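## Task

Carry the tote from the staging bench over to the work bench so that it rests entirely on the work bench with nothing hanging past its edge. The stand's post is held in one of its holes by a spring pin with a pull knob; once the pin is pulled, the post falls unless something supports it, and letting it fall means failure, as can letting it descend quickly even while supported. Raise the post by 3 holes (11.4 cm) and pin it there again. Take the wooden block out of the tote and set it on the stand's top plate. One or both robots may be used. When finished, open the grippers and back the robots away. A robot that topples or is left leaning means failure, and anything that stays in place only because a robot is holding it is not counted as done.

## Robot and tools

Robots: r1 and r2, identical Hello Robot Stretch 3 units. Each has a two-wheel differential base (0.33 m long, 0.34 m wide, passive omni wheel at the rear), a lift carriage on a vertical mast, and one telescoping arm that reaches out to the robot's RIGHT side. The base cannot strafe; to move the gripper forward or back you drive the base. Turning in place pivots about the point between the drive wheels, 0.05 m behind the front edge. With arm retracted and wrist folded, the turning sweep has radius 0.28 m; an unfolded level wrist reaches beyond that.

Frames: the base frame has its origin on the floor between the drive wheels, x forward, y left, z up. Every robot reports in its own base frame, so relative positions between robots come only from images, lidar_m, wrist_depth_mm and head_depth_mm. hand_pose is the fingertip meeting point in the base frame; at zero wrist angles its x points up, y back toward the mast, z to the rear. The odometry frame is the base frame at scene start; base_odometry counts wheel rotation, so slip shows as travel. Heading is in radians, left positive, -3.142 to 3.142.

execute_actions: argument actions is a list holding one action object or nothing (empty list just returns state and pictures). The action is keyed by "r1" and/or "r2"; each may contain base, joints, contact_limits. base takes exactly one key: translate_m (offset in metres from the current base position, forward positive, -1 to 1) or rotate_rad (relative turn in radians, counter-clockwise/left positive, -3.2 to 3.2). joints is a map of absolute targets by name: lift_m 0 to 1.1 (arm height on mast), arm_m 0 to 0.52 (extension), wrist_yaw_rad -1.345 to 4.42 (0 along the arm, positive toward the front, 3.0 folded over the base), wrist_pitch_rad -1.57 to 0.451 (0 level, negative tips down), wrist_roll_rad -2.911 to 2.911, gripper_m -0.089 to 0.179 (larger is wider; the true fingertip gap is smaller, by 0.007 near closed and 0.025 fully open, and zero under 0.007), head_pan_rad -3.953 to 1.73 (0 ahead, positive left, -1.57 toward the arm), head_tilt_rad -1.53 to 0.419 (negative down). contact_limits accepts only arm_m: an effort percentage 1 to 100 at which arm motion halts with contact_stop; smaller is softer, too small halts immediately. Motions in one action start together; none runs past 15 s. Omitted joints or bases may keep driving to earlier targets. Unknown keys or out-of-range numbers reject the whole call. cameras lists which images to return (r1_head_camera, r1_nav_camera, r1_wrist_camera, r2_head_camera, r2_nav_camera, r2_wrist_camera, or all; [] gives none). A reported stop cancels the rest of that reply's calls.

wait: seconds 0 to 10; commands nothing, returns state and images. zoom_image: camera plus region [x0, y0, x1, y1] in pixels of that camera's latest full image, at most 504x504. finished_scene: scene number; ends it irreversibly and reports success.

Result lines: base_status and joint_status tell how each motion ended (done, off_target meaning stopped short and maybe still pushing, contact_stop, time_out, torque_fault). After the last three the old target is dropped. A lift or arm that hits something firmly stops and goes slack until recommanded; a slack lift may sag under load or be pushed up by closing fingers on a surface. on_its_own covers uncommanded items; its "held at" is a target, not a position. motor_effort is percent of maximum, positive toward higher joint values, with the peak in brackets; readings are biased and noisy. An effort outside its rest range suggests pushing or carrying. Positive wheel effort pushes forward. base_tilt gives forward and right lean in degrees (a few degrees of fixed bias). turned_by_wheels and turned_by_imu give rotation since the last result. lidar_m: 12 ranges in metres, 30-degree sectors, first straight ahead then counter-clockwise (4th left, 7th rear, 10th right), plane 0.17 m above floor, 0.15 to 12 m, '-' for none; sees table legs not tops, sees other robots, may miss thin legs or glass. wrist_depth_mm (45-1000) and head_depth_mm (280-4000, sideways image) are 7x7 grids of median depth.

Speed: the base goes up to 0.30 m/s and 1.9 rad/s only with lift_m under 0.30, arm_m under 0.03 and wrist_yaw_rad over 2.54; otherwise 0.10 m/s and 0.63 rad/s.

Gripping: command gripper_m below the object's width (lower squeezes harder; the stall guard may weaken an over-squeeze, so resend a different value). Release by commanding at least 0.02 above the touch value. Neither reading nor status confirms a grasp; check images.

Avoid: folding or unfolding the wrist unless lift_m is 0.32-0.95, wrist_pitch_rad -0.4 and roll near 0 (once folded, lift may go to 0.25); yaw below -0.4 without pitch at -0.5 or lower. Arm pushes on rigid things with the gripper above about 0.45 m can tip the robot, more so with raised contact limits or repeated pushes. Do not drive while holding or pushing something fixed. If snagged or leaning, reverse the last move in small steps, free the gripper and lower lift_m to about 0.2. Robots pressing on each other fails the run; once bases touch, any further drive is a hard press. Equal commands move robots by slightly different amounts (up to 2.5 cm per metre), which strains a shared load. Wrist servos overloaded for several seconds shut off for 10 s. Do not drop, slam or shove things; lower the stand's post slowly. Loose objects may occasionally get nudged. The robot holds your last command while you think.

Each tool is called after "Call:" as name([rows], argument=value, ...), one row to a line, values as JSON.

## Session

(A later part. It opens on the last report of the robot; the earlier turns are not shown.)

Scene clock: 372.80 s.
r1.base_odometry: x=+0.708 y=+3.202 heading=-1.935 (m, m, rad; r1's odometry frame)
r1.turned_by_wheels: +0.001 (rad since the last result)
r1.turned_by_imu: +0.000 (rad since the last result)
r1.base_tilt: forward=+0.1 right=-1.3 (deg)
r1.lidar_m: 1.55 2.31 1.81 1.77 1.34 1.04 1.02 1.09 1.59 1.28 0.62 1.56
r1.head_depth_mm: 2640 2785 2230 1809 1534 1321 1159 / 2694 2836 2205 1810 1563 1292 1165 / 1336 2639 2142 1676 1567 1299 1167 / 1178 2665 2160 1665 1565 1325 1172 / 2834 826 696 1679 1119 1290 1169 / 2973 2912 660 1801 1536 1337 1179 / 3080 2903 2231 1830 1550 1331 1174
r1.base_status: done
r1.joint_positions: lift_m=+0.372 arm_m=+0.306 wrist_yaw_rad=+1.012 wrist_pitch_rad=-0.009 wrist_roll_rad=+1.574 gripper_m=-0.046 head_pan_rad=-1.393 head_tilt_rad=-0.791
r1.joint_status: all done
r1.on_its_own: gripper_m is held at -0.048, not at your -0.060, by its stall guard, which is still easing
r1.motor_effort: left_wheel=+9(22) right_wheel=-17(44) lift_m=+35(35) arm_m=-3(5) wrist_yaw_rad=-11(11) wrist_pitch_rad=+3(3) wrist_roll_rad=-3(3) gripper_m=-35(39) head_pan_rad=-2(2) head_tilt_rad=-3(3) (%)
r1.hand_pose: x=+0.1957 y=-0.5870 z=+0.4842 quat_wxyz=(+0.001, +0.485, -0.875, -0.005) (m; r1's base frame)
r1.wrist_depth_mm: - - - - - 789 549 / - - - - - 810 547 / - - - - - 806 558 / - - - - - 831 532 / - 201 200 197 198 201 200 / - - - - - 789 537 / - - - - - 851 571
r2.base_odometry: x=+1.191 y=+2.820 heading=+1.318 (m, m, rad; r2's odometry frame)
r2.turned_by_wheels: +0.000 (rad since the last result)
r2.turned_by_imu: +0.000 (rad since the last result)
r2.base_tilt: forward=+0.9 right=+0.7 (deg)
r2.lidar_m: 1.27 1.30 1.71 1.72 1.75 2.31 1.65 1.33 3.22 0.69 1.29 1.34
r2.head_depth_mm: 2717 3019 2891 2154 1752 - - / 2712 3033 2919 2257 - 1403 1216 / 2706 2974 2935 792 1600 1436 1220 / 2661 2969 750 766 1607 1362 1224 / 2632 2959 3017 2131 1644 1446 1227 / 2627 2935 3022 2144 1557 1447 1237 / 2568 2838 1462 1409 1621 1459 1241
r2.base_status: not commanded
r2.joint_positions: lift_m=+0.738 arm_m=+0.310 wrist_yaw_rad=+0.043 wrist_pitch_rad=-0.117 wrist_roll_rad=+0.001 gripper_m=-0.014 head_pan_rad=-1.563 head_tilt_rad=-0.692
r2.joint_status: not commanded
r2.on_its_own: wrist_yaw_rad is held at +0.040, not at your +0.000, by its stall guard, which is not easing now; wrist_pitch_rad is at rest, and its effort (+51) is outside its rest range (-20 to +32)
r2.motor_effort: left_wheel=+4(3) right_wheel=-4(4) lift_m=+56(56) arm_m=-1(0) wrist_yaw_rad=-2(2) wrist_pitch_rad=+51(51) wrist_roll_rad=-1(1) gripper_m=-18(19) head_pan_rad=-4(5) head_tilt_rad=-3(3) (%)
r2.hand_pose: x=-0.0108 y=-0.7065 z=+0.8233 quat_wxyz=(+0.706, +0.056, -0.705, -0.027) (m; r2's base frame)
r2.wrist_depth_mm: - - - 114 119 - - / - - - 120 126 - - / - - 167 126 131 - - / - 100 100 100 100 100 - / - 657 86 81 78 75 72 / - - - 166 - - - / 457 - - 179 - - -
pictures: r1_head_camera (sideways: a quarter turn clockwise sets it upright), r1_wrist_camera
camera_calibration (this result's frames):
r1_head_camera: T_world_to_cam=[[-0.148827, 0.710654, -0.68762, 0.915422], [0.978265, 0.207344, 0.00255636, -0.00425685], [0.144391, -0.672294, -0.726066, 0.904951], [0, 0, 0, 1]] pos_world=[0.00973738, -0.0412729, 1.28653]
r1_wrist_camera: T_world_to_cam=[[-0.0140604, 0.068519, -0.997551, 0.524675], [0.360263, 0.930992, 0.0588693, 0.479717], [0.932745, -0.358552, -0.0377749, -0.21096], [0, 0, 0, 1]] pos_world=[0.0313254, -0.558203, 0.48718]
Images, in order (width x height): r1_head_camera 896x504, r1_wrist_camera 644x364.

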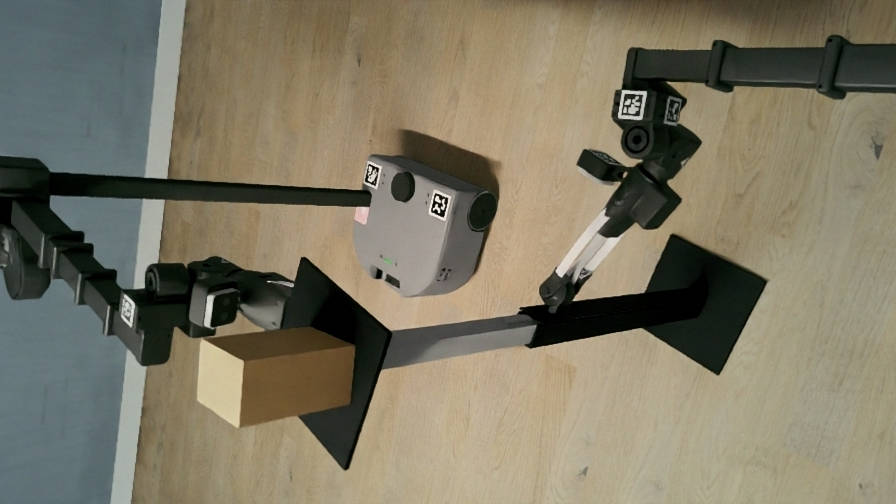

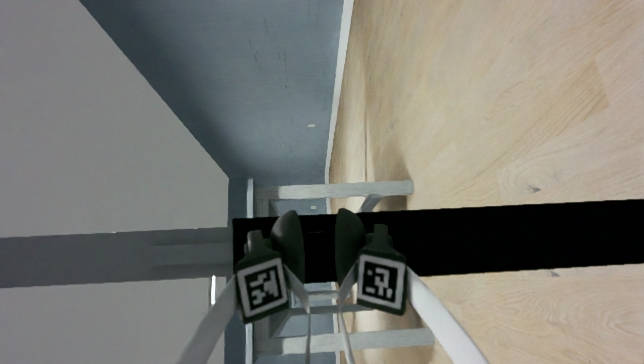

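Call:
execute_actions([
  {"r2":{"joints":{"lift_m":0.746}}},
], cameras=["r1_wrist_camera"])

Scene clock: 376.17 s.
r1.base_odometry: x=+0.708 y=+3.202 heading=-1.935 (m, m, rad; r1's odometry frame)
r1.turned_by_wheels: +0.000 (rad since the last result)
r1.turned_by_imu: -0.001 (rad since the last result)
r1.base_tilt: forward=+0.1 right=-1.3 (deg)
r1.lidar_m: 1.56 2.32 1.80 1.77 1.34 1.04 1.02 1.09 1.59 1.27 0.62 1.56
r1.head_depth_mm: 2610 2801 2207 1801 1521 1324 1165 / 2699 2873 2217 1799 1570 1303 1166 / 1344 2657 2154 1675 1551 1293 1163 / 1176 2684 2162 1672 1581 1306 1171 / 2880 818 694 1676 1110 1288 1166 / 3040 2908 660 1821 1537 1333 1177 / 3110 2895 2249 1820 1540 1342 1179
r1.base_status: not commanded
r1.joint_positions: lift_m=+0.372 arm_m=+0.306 wrist_yaw_rad=+1.012 wrist_pitch_rad=-0.009 wrist_roll_rad=+1.574 gripper_m=-0.030 head_pan_rad=-1.393 head_tilt_rad=-0.791
r1.joint_status: not commanded
r1.on_its_own: gripper_m is held at -0.030, not at your -0.060, by its stall guard, which is still easing
r1.motor_effort: left_wheel=+9(9) right_wheel=-17(17) lift_m=+35(35) arm_m=-3(3) wrist_yaw_rad=-12(11) wrist_pitch_rad=+3(3) wrist_roll_rad=-3(3) gripper_m=-13(28) head_pan_rad=-2(2) head_tilt_rad=-3(3) (%)
r1.hand_pose: x=+0.1957 y=-0.5870 z=+0.4842 quat_wxyz=(+0.001, +0.485, -0.875, -0.005) (m; r1's base frame)
r1.wrist_depth_mm: - - - - - 792 542 / - - - - - 805 546 / - - - - - 797 557 / - - - - - 830 534 / - 201 200 196 198 199 202 / - - - - - 799 537 / - - - - - 859 565
r2.base_odometry: x=+1.191 y=+2.820 heading=+1.318 (m, m, rad; r2's odometry frame)
r2.turned_by_wheels: +0.000 (rad since the last result)
r2.turned_by_imu: -0.001 (rad since the last result)
r2.base_tilt: forward=+0.9 right=+0.7 (deg)
r2.lidar_m: 1.27 1.30 1.71 1.72 1.76 2.31 1.65 1.33 3.22 0.69 1.28 1.34
r2.head_depth_mm: 2724 3053 2848 2148 1758 - - / 2709 3049 2891 2302 - 1398 1213 / 2701 3031 2935 793 1618 1430 1221 / 2681 2955 751 764 1600 1356 1225 / 2664 2927 2986 2131 1653 1453 1231 / 2642 2928 3059 2142 1560 1456 1243 / 2564 2859 1459 1413 1627 1450 1231
r2.base_status: not commanded
r2.joint_positions: lift_m=+0.745 arm_m=+0.310 wrist_yaw_rad=+0.043 wrist_pitch_rad=-0.137 wrist_roll_rad=+0.001 gripper_m=-0.014 head_pan_rad=-1.563 head_tilt_rad=-0.692
r2.joint_status: all done
r2.on_its_own: wrist_yaw_rad is held at +0.040, not at your +0.000, by its stall guard, which is not easing now; wrist_pitch_rad is at rest, and its effort (+60) is outside its rest range (-20 to +32)
r2.motor_effort: left_wheel=+4(4) right_wheel=-4(4) lift_m=+60(61) arm_m=-2(2) wrist_yaw_rad=-2(2) wrist_pitch_rad=+60(61) wrist_roll_rad=-1(1) gripper_m=-20(20) head_pan_rad=-4(5) head_tilt_rad=-4(3) (%)
r2.hand_pose: x=-0.0108 y=-0.7055 z=+0.8251 quat_wxyz=(+0.706, +0.064, -0.704, -0.034) (m; r2's base frame)
r2.wrist_depth_mm: - - - 113 117 - - / - - - 119 124 - - / - - 166 126 132 - - / - 104 103 103 103 103 - / - 606 85 82 79 76 75 / - - - 169 - - - / 445 - - 183 - - -
pictures: r1_wrist_camera
camera_calibration (this result's frames):
r1_wrist_camera: T_world_to_cam=[[-0.0141457, 0.0685531, -0.997547, 0.524686], [0.359949, 0.931112, 0.0588833, 0.479745], [0.932865, -0.358233, -0.0378469, -0.210772], [0, 0, 0, 1]] pos_world=[0.0313603, -0.558171, 0.487173]
Images, in order (width x height): r1_wrist_camera 644x364.

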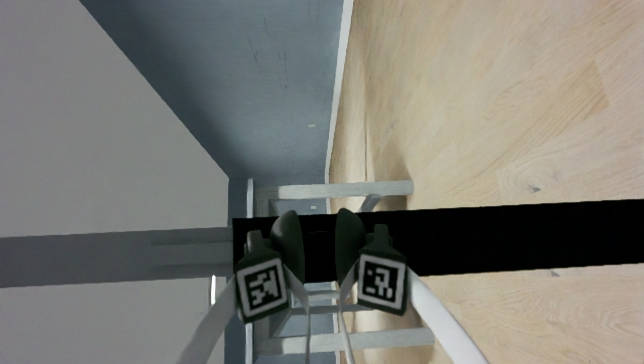

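Call:
execute_actions([
  {"r1":{"joints":{"gripper_m":0.04,"arm_m":0.306}},"r2":{"joints":{"lift_m":0.725}}},
], cameras=[])

Call:
execute_actions([
  {"r1":{"base":{"translate_m":0.016}}},
], cameras=[])

Call:
execute_actions([
  {"r1":{"joints":{"gripper_m":-0.085}},"r2":{"joints":{"lift_m":0.739}}},
], cameras=[])

Call:
execute_actions([
  {"r1":{"base":{"translate_m":-0.006},"joints":{"gripper_m":-0.086}}},
], cameras=[])

Call:
execute_actions([
  {"r1":{"base":{"translate_m":-0.005},"joints":{"gripper_m":-0.085}}},
], cameras=[])

Call:
execute_actions([
  {"r1":{"base":{"translate_m":-0.005},"joints":{"gripper_m":-0.086}}},
], cameras=["r1_wrist_camera"])

Call:
execute_actions([
  {"r2":{"joints":{"lift_m":0.746}}},
], cameras=[])

Scene clock: 386.30 s.
r1.base_odometry: x=+0.708 y=+3.203 heading=-1.935 (m, m, rad; r1's odometry frame)
r1.turned_by_wheels: +0.000 (rad since the last result)
r1.turned_by_imu: -0.002 (rad since the last result)
r1.base_tilt: forward=+0.0 right=-1.4 (deg)
r1.lidar_m: 1.56 2.32 1.80 1.77 1.34 1.04 1.02 1.09 1.60 1.28 0.62 1.57
r1.head_depth_mm: 2644 2788 2215 1799 1518 1312 1162 / 2690 2826 2235 1802 1560 1300 1164 / 1316 2672 2165 1674 1562 1292 1168 / 1188 2777 2164 1675 1574 1316 1165 / 2918 837 696 1676 1093 1287 1171 / 3049 2893 661 1830 1549 1327 1177 / 3074 2923 2235 1830 1542 1335 1178
r1.base_status: not commanded
r1.joint_positions: lift_m=+0.372 arm_m=+0.306 wrist_yaw_rad=+1.002 wrist_pitch_rad=-0.015 wrist_roll_rad=+1.574 gripper_m=+0.040 head_pan_rad=-1.393 head_tilt_rad=-0.791
r1.joint_status: all done
r1.motor_effort: left_wheel=+2(8) right_wheel=-2(17) lift_m=+35(35) arm_m=-2(2) wrist_yaw_rad=-2(12) wrist_pitch_rad=+4(5) wrist_roll_rad=-3(3) gripper_m=+0(89) head_pan_rad=-2(3) head_tilt_rad=-3(4) (%)
r1.hand_pose: x=+0.1942 y=-0.5891 z=+0.4826 quat_wxyz=(+0.003, +0.480, -0.877, -0.008) (m; r1's base frame)
r1.wrist_depth_mm: - - - - - 795 541 / - - - - - 798 542 / - - - - - 804 547 / - - - - - 806 549 / - - - 198 202 203 206 / 199 200 201 195 - 734 543 / - - - - - 788 564
r2.base_odometry: x=+1.191 y=+2.820 heading=+1.318 (m, m, rad; r2's odometry frame)
r2.turned_by_wheels: +0.000 (rad since the last result)
r2.turned_by_imu: -0.001 (rad since the last result)
r2.base_tilt: forward=+1.0 right=+0.6 (deg)
r2.lidar_m: 1.27 1.30 1.71 1.72 1.76 2.30 1.65 1.33 3.23 0.69 1.28 1.34
r2.head_depth_mm: 2728 3042 2906 2141 1733 - - / 2727 3023 2901 2253 - 1427 1215 / 2678 2968 2930 2120 - 1436 1213 / 2682 2970 753 769 1690 1358 1220 / 2657 2953 2995 2119 1645 1445 1237 / 2617 2879 3043 2142 1552 1457 1237 / 2578 2860 1462 1408 1625 1457 1241
r2.base_status: not commanded
r2.joint_positions: lift_m=+0.725 arm_m=+0.310 wrist_yaw_rad=+0.042 wrist_pitch_rad=-0.077 wrist_roll_rad=+0.001 gripper_m=-0.014 head_pan_rad=-1.563 head_tilt_rad=-0.692
r2.joint_status: all done
r2.on_its_own: wrist_yaw_rad is held at +0.040, not at your +0.000, by its stall guard, which is not easing now; wrist_pitch_rad is at rest, and its effort (+33) is outside its rest range (-20 to +32)
r2.motor_effort: left_wheel=+4(4) right_wheel=-3(4) lift_m=+32(53) arm_m=-1(2) wrist_yaw_rad=-2(2) wrist_pitch_rad=+33(60) wrist_roll_rad=-1(1) gripper_m=-19(20) head_pan_rad=-5(3) head_tilt_rad=-4(4) (%)
r2.hand_pose: x=-0.0108 y=-0.7086 z=+0.8202 quat_wxyz=(+0.707, +0.042, -0.706, -0.013) (m; r2's base frame)
r2.wrist_depth_mm: - - - 117 121 - - / - - - 122 128 - - / - - 169 126 132 - - / 111 91 90 90 91 90 99 / - 783 - 155 78 75 72 / - - - 165 - - - / 484 - - 175 - - -
pictures: none
No camera images: the call's "cameras" was empty. Leave "cameras" out to get every camera's image.

Scene clock: 387.53 s.
r1.base_odometry: x=+0.702 y=+3.188 heading=-1.936 (m, m, rad; r1's odometry frame)
r1.turned_by_wheels: +0.000 (rad since the last result)
r1.turned_by_imu: -0.001 (rad since the last result)
r1.base_tilt: forward=+0.1 right=-1.3 (deg)
r1.lidar_m: 1.55 2.32 1.80 1.77 1.36 1.05 1.04 1.11 1.62 1.28 0.62 1.55
r1.head_depth_mm: 2601 2785 2220 1796 1519 1323 1161 / 2685 2842 2222 1816 1561 1294 1170 / 1287 2756 2178 1677 1554 1302 1161 / 1189 2578 2099 1693 1565 1319 1166 / 2902 837 675 1682 1278 1296 1171 / 2976 2896 680 1815 1535 1335 1179 / 3123 2903 2233 1825 1540 1334 1171
r1.base_status: done
r1.joint_positions: lift_m=+0.372 arm_m=+0.306 wrist_yaw_rad=+1.000 wrist_pitch_rad=-0.016 wrist_roll_rad=+1.574 gripper_m=+0.040 head_pan_rad=-1.393 head_tilt_rad=-0.791
r1.joint_status: not commanded
r1.motor_effort: left_wheel=-8(10) right_wheel=+16(16) lift_m=+35(35) arm_m=-1(2) wrist_yaw_rad=+1(1) wrist_pitch_rad=+5(4) wrist_roll_rad=-3(3) gripper_m=+0(0) head_pan_rad=-3(2) head_tilt_rad=-2(3) (%)
r1.hand_pose: x=+0.1939 y=-0.5894 z=+0.4825 quat_wxyz=(+0.003, +0.479, -0.878, -0.008) (m; r1's base frame)
r1.wrist_depth_mm: - - - - - 793 538 / - - - - - 802 540 / - - - - - 798 546 / - - - - - 814 530 / - 189 190 184 187 189 191 / - 186 - 181 - 727 536 / - - - - - 791 562
r2.base_odometry: x=+1.191 y=+2.820 heading=+1.318 (m, m, rad; r2's odometry frame)
r2.turned_by_wheels: +0.000 (rad since the last result)
r2.turned_by_imu: +0.000 (rad since the last result)
r2.base_tilt: forward=+0.9 right=+0.6 (deg)
r2.lidar_m: 1.27 1.30 1.70 1.72 1.76 2.31 1.65 1.32 3.25 0.69 1.43 1.34
r2.head_depth_mm: 2743 3034 2914 2154 1724 - - / 2696 2979 2938 2243 - 1423 1211 / 2691 3005 2942 2107 - 1431 1220 / 2688 2981 754 769 1605 1359 1228 / 2625 2949 3000 2125 1636 1444 1226 / 2617 2957 3026 2146 1080 1453 1240 / 2557 2816 2913 2011 1622 1458 1239
r2.base_status: not commanded
r2.joint_positions: lift_m=+0.725 arm_m=+0.310 wrist_yaw_rad=+0.042 wrist_pitch_rad=-0.077 wrist_roll_rad=+0.001 gripper_m=-0.014 head_pan_rad=-1.563 head_tilt_rad=-0.692
r2.joint_status: not commanded
r2.on_its_own: wrist_yaw_rad is held at +0.040, not at your +0.000, by its stall guard, which is not easing now; wrist_pitch_rad is at rest, and its effort (+33) is outside its rest range (-20 to +32)
r2.motor_effort: left_wheel=+4(4) right_wheel=-4(4) lift_m=+33(33) arm_m=-1(1) wrist_yaw_rad=-2(2) wrist_pitch_rad=+33(33) wrist_roll_rad=-1(1) gripper_m=-19(19) head_pan_rad=-4(4) head_tilt_rad=-3(4) (%)
r2.hand_pose: x=-0.0108 y=-0.7086 z=+0.8202 quat_wxyz=(+0.707, +0.042, -0.706, -0.013) (m; r2's base frame)
r2.wrist_depth_mm: - - - 117 122 - - / - - - 122 127 - - / - - 169 126 132 - - / 111 91 91 90 90 90 99 / - 793 - 155 78 75 72 / - - - 164 - - - / 459 - - 176 - - -
pictures: none
No camera images: the call's "cameras" was empty. Leave "cameras" out to get every camera's image.

Scene clock: 389.97 s.
r1.base_odometry: x=+0.702 y=+3.188 heading=-1.935 (m, m, rad; r1's odometry frame)
r1.turned_by_wheels: +0.001 (rad since the last result)
r1.turned_by_imu: +0.001 (rad since the last result)
r1.base_tilt: forward=+0.1 right=-1.4 (deg)
r1.lidar_m: 1.55 2.31 1.80 1.77 1.36 1.06 1.04 1.11 1.62 1.27 0.62 1.55
r1.head_depth_mm: 2646 2794 2178 1789 1520 1321 1159 / 2682 2844 2208 1789 1559 1294 1170 / 1314 2731 2161 1672 1559 1301 1164 / 1170 884 2106 1680 1556 1314 1169 / 2892 826 676 1690 1127 1300 1163 / 3010 2899 675 1821 1530 1335 1174 / 3075 2888 2226 1815 1539 1330 1178
r1.base_status: not commanded
r1.joint_positions: lift_m=+0.372 arm_m=+0.306 wrist_yaw_rad=+0.991 wrist_pitch_rad=-0.013 wrist_roll_rad=+1.576 gripper_m=-0.078 head_pan_rad=-1.394 head_tilt_rad=-0.791
r1.joint_status: gripper_m off_target (ended at -0.078, target -0.085)
r1.on_its_own: gripper_m is held at -0.080, not at your -0.085, by its stall guard, which is still easing
r1.motor_effort: left_wheel=+6(13) right_wheel=-15(29) lift_m=+35(35) arm_m=+0(1) wrist_yaw_rad=+8(9) wrist_pitch_rad=+4(4) wrist_roll_rad=-4(4) gripper_m=-38(100) head_pan_rad=-2(3) head_tilt_rad=-3(3) (%)
r1.hand_pose: x=+0.1927 y=-0.5911 z=+0.4832 quat_wxyz=(+0.001, +0.475, -0.880, -0.007) (m; r1's base frame)
r1.wrist_depth_mm: - - - - - 781 539 / - - - - - 798 540 / - - - - - 809 552 / - - - - - 819 551 / - - 187 184 185 187 189 / - 185 187 180 183 753 534 / - - - - - 842 567
r2.base_odometry: x=+1.191 y=+2.820 heading=+1.318 (m, m, rad; r2's odometry frame)
r2.turned_by_wheels: +0.000 (rad since the last result)
r2.turned_by_imu: +0.000 (rad since the last result)
r2.base_tilt: forward=+0.9 right=+0.7 (deg)
r2.lidar_m: 1.27 1.30 1.70 1.72 1.76 2.31 1.65 1.33 3.22 0.69 1.43 1.34
r2.head_depth_mm: 2721 3042 2895 2136 1746 - - / 2698 3010 2911 2241 - 1412 1215 / 2685 3000 2982 792 1602 1430 1225 / 2662 2998 750 766 1639 1358 1231 / 2672 2947 2983 2141 1623 1447 1230 / 2629 2913 3015 2151 1077 1446 1235 / 2524 2794 2919 2018 1631 1458 1239
r2.base_status: not commanded
r2.joint_positions: lift_m=+0.738 arm_m=+0.310 wrist_yaw_rad=+0.043 wrist_pitch_rad=-0.117 wrist_roll_rad=+0.001 gripper_m=-0.014 head_pan_rad=-1.563 head_tilt_rad=-0.692
r2.joint_status: all done
r2.on_its_own: wrist_yaw_rad is held at +0.040, not at your +0.000, by its stall guard, which is not easing now; wrist_pitch_rad is at rest, and its effort (+51) is outside its rest range (-20 to +32)
r2.motor_effort: left_wheel=+4(4) right_wheel=-4(4) lift_m=+56(56) arm_m=-2(2) wrist_yaw_rad=-2(3) wrist_pitch_rad=+51(53) wrist_roll_rad=-1(1) gripper_m=-19(19) head_pan_rad=-5(4) head_tilt_rad=-3(3) (%)
r2.hand_pose: x=-0.0108 y=-0.7066 z=+0.8232 quat_wxyz=(+0.706, +0.057, -0.705, -0.027) (m; r2's base frame)
r2.wrist_depth_mm: - - - 114 118 - - / - - - 119 126 - - / - - 167 126 131 - - / - 100 100 100 100 100 - / - 651 86 81 78 75 72 / - - - 167 - - - / 444 - - 179 - - -
pictures: none
No camera images: the call's "cameras" was empty. Leave "cameras" out to get every camera's image.

Scene clock: 391.23 s.
r1.base_odometry: x=+0.705 y=+3.193 heading=-1.934 (m, m, rad; r1's odometry frame)
r1.turned_by_wheels: +0.001 (rad since the last result)
r1.turned_by_imu: +0.001 (rad since the last result)
r1.base_tilt: forward=+0.2 right=-1.3 (deg)
r1.lidar_m: 1.55 2.31 1.80 1.77 1.36 1.05 1.03 1.10 1.61 1.27 0.62 1.55
r1.head_depth_mm: 2646 2798 2195 1809 1519 1313 1164 / 2667 2839 2223 1803 1550 1290 1168 / 2640 2637 2164 1674 1563 1297 1166 / 1171 2637 2090 1677 1562 1310 1172 / 2824 831 671 929 1128 1291 1177 / 2981 2898 673 1823 1536 1330 1168 / 3099 2917 2265 1834 1539 1333 1174
r1.base_status: done
r1.joint_positions: lift_m=+0.372 arm_m=+0.306 wrist_yaw_rad=+0.995 wrist_pitch_rad=-0.012 wrist_roll_rad=+1.576 gripper_m=-0.079 head_pan_rad=-1.394 head_tilt_rad=-0.791
r1.joint_status: gripper_m off_target (ended at -0.079, target -0.086)
r1.on_its_own: gripper_m is held at -0.081, not at your -0.086, by its stall guard, which is still easing; right_wheel is at rest, and its effort (-32) is outside its rest range (-18 to +18)
r1.motor_effort: left_wheel=+14(17) right_wheel=-32(33) lift_m=+35(35) arm_m=-1(1) wrist_yaw_rad=+5(9) wrist_pitch_rad=+4(4) wrist_roll_rad=-4(4) gripper_m=-52(88) head_pan_rad=-2(1) head_tilt_rad=-3(2) (%)
r1.hand_pose: x=+0.1932 y=-0.5905 z=+0.4833 quat_wxyz=(+0.001, +0.477, -0.879, -0.007) (m; r1's base frame)
r1.wrist_depth_mm: - - - - - 782 538 / - - - - - 805 548 / - - - - - 816 555 / - - - - - 831 550 / - - 192 188 189 192 193 / - 189 - - 187 744 543 / - - - - - 856 569
r2.base_odometry: x=+1.191 y=+2.820 heading=+1.318 (m, m, rad; r2's odometry frame)
r2.turned_by_wheels: +0.000 (rad since the last result)
r2.turned_by_imu: +0.000 (rad since the last result)
r2.base_tilt: forward=+0.9 right=+0.7 (deg)
r2.lidar_m: 1.27 1.30 1.71 1.72 1.76 2.31 1.65 1.32 3.25 0.69 1.31 1.34
r2.head_depth_mm: 2697 3047 2881 2138 1753 - - / 2711 2992 2944 2257 - 1398 1222 / 2684 3034 2945 794 1603 1436 1221 / 2678 2981 749 770 1600 1368 1230 / 2658 2950 2971 2134 1640 1440 1227 / 2648 2941 3017 2139 1083 1448 1235 / 2536 2845 2765 1425 1622 1462 1240
r2.base_status: not commanded
r2.joint_positions: lift_m=+0.738 arm_m=+0.310 wrist_yaw_rad=+0.043 wrist_pitch_rad=-0.117 wrist_roll_rad=+0.001 gripper_m=-0.014 head_pan_rad=-1.563 head_tilt_rad=-0.692
r2.joint_status: not commanded
r2.on_its_own: wrist_yaw_rad is held at +0.040, not at your +0.000, by its stall guard, which is not easing now; wrist_pitch_rad is at rest, and its effort (+51) is outside its rest range (-20 to +32)
r2.motor_effort: left_wheel=+4(3) right_wheel=-4(4) lift_m=+56(57) arm_m=-2(1) wrist_yaw_rad=-2(2) wrist_pitch_rad=+51(51) wrist_roll_rad=-1(1) gripper_m=-18(19) head_pan_rad=-4(5) head_tilt_rad=-4(4) (%)
r2.hand_pose: x=-0.0108 y=-0.7066 z=+0.8232 quat_wxyz=(+0.706, +0.057, -0.705, -0.027) (m; r2's base frame)
r2.wrist_depth_mm: - - - 114 118 - - / - - - 120 125 - - / - - 166 126 131 - - / - 100 100 100 99 99 - / - 660 86 81 78 75 72 / - - - 166 - - - / 448 - - 180 - - -
pictures: none
No camera images: the call's "cameras" was empty. Leave "cameras" out to get every camera's image.

Scene clock: 392.27 s.
r1.base_odometry: x=+0.706 y=+3.198 heading=-1.932 (m, m, rad; r1's odometry frame)
r1.turned_by_wheels: +0.002 (rad since the last result)
r1.turned_by_imu: +0.002 (rad since the last result)
r1.base_tilt: forward=+0.3 right=-1.3 (deg)
r1.lidar_m: 1.57 2.31 1.80 1.77 1.34 1.05 1.03 1.10 1.61 1.28 0.62 1.56
r1.head_depth_mm: 2642 2799 2200 1808 1520 1317 1162 / 2669 2836 2194 1803 1539 1286 1174 / 2664 2632 2153 1686 1550 1297 1175 / 1173 2620 2093 1681 1567 1313 1175 / 2842 829 674 1668 1112 1291 1169 / 3027 2876 669 1818 1543 1338 1177 / 3087 2898 2245 1828 1549 1337 1174
r1.base_status: done
r1.joint_positions: lift_m=+0.372 arm_m=+0.307 wrist_yaw_rad=+0.999 wrist_pitch_rad=-0.006 wrist_roll_rad=+1.576 gripper_m=-0.078 head_pan_rad=-1.394 head_tilt_rad=-0.791
r1.joint_status: gripper_m off_target (ended at -0.078, target -0.085)
r1.on_its_own: gripper_m is held at -0.080, not at your -0.085, by its stall guard, which is still easing; left_wheel is at rest, and its effort (+27) is outside its rest range (-18 to +18); right_wheel is at rest, and its effort (-61) is outside its rest range (-18 to +18)
r1.motor_effort: left_wheel=+27(32) right_wheel=-61(68) lift_m=+35(35) arm_m=-5(5) wrist_yaw_rad=+2(6) wrist_pitch_rad=+2(4) wrist_roll_rad=-4(4) gripper_m=-51(79) head_pan_rad=-2(2) head_tilt_rad=-3(4) (%)
r1.hand_pose: x=+0.1940 y=-0.5901 z=+0.4849 quat_wxyz=(+0.000, +0.479, -0.878, -0.004) (m; r1's base frame)
r1.wrist_depth_mm: - - - - - 805 550 / - - - - - 794 556 / - - - - - 819 556 / - - - - - 824 558 / - 196 196 189 192 193 194 / - - - - 189 747 549 / - - - - - 848 571
r2.base_odometry: x=+1.191 y=+2.820 heading=+1.318 (m, m, rad; r2's odometry frame)
r2.turned_by_wheels: +0.000 (rad since the last result)
r2.turned_by_imu: +0.000 (rad since the last result)
r2.base_tilt: forward=+1.0 right=+0.7 (deg)
r2.lidar_m: 1.27 1.30 1.71 1.72 1.75 2.31 1.65 1.33 3.21 0.69 1.29 1.34
r2.head_depth_mm: 2759 3059 2874 2129 1755 - - / 2706 3039 2916 2248 - 1414 1216 / 2692 2982 2956 795 1615 1425 1216 / 2668 2958 750 767 1602 1362 1225 / 2670 2968 2969 2133 1644 1446 1232 / 2613 2936 3051 2141 1082 1449 1240 / 2530 2845 1494 1743 1620 1458 1239
r2.base_status: not commanded
r2.joint_positions: lift_m=+0.738 arm_m=+0.310 wrist_yaw_rad=+0.043 wrist_pitch_rad=-0.117 wrist_roll_rad=+0.001 gripper_m=-0.014 head_pan_rad=-1.563 head_tilt_rad=-0.692
r2.joint_status: not commanded
r2.on_its_own: wrist_yaw_rad is held at +0.040, not at your +0.000, by its stall guard, which is not easing now; wrist_pitch_rad is at rest, and its effort (+51) is outside its rest range (-20 to +32)
r2.motor_effort: left_wheel=+3(3) right_wheel=-4(4) lift_m=+57(57) arm_m=-2(2) wrist_yaw_rad=-2(2) wrist_pitch_rad=+51(51) wrist_roll_rad=-1(1) gripper_m=-19(19) head_pan_rad=-4(5) head_tilt_rad=-4(5) (%)
r2.hand_pose: x=-0.0108 y=-0.7066 z=+0.8232 quat_wxyz=(+0.706, +0.057, -0.705, -0.027) (m; r2's base frame)
r2.wrist_depth_mm: - - - 114 118 - - / - - - 120 125 - - / - - 167 126 131 - - / - 100 100 100 100 100 - / - 646 86 81 78 75 72 / - - - 166 - - - / 434 - - 180 - - -
pictures: none
No camera images: the call's "cameras" was empty. Leave "cameras" out to get every camera's image.

Scene clock: 393.40 s.
r1.base_odometry: x=+0.708 y=+3.202 heading=-1.930 (m, m, rad; r1's odometry frame)
r1.turned_by_wheels: +0.002 (rad since the last result)
r1.turned_by_imu: +0.001 (rad since the last result)
r1.base_tilt: forward=+0.2 right=-1.4 (deg)
r1.lidar_m: 1.58 2.31 1.80 1.76 1.34 1.04 1.02 1.09 1.61 1.27 0.62 1.56
r1.head_depth_mm: 2610 2791 2220 1810 1520 1322 1161 / 2702 2845 2215 1796 1557 1296 1168 / 2646 2648 2130 1680 1573 1298 1162 / 1179 2646 2141 1686 1568 1311 1170 / 2837 829 692 1690 1141 1287 1177 / 3035 2879 667 1825 1543 1332 1180 / 3048 2900 2243 1817 1540 1335 1180
r1.base_status: done
r1.joint_positions: lift_m=+0.372 arm_m=+0.307 wrist_yaw_rad=+1.006 wrist_pitch_rad=-0.006 wrist_roll_rad=+1.576 gripper_m=-0.079 head_pan_rad=-1.394 head_tilt_rad=-0.791
r1.joint_status: gripper_m off_target (ended at -0.079, target -0.086)
r1.on_its_own: gripper_m is held at -0.081, not at your -0.086, by its stall guard, which is still easing; left_wheel is at rest, and its effort (+23) is outside its rest range (-18 to +18); right_wheel is at rest, and its effort (-51) is outside its rest range (-18 to +18)
r1.motor_effort: left_wheel=+23(31) right_wheel=-51(70) lift_m=+35(35) arm_m=-5(5) wrist_yaw_rad=-6(7) wrist_pitch_rad=+2(2) wrist_roll_rad=-4(4) gripper_m=-53(94) head_pan_rad=-2(2) head_tilt_rad=-4(3) (%)
r1.hand_pose: x=+0.1950 y=-0.5885 z=+0.4850 quat_wxyz=(+0.000, +0.482, -0.876, -0.004) (m; r1's base frame)
r1.wrist_depth_mm: - - - - - 803 547 / - - - - - 830 549 / - - - - - 822 560 / - - - - - 832 537 / - 199 197 194 195 196 198 / - - - - - 791 542 / - - - - - 847 570
r2.base_odometry: x=+1.191 y=+2.820 heading=+1.318 (m, m, rad; r2's odometry frame)
r2.turned_by_wheels: +0.000 (rad since the last result)
r2.turned_by_imu: +0.000 (rad since the last result)
r2.base_tilt: forward=+0.9 right=+0.7 (deg)
r2.lidar_m: 1.27 1.30 1.71 1.72 1.76 2.31 1.65 1.33 3.21 0.69 1.29 1.34
r2.head_depth_mm: 2753 3053 2903 2141 1745 - - / 2677 3016 2904 2248 - 1411 1216 / 2667 2940 2943 795 1615 1439 1223 / 2659 2959 750 767 1603 1355 1229 / 2630 2964 2995 2137 1654 1445 1230 / 2634 2888 3024 2119 1095 1454 1233 / 2563 2858 1465 1408 1617 1461 1243
r2.base_status: not commanded
r2.joint_positions: lift_m=+0.738 arm_m=+0.310 wrist_yaw_rad=+0.043 wrist_pitch_rad=-0.117 wrist_roll_rad=+0.001 gripper_m=-0.014 head_pan_rad=-1.563 head_tilt_rad=-0.692
r2.joint_status: not commanded
r2.on_its_own: wrist_yaw_rad is held at +0.040, not at your +0.000, by its stall guard, which is not easing now; wrist_pitch_rad is at rest, and its effort (+51) is outside its rest range (-20 to +32)
r2.motor_effort: left_wheel=+3(3) right_wheel=-4(4) lift_m=+56(57) arm_m=-1(1) wrist_yaw_rad=-2(2) wrist_pitch_rad=+51(51) wrist_roll_rad=-1(1) gripper_m=-20(19) head_pan_rad=-4(4) head_tilt_rad=-4(2) (%)
r2.hand_pose: x=-0.0108 y=-0.7066 z=+0.8232 quat_wxyz=(+0.706, +0.057, -0.705, -0.027) (m; r2's base frame)
r2.wrist_depth_mm: - - - 114 118 - - / - - - 120 125 - - / - - 167 126 131 - - / - 100 100 100 99 99 - / - 648 85 81 78 75 72 / - - - 167 - - - / 447 - - 179 - - -
pictures: r1_wrist_camera
camera_calibration (this result's frames):
r1_wrist_camera: T_world_to_cam=[[-0.00994166, 0.0688957, -0.997574, 0.524958], [0.365291, 0.928924, 0.0605141, 0.478247], [0.93084, -0.363803, -0.034402, -0.21514], [0, 0, 0, 1]] pos_world=[0.0307804, -0.558691, 0.487343]
Images, in order (width x height): r1_wrist_camera 644x364.

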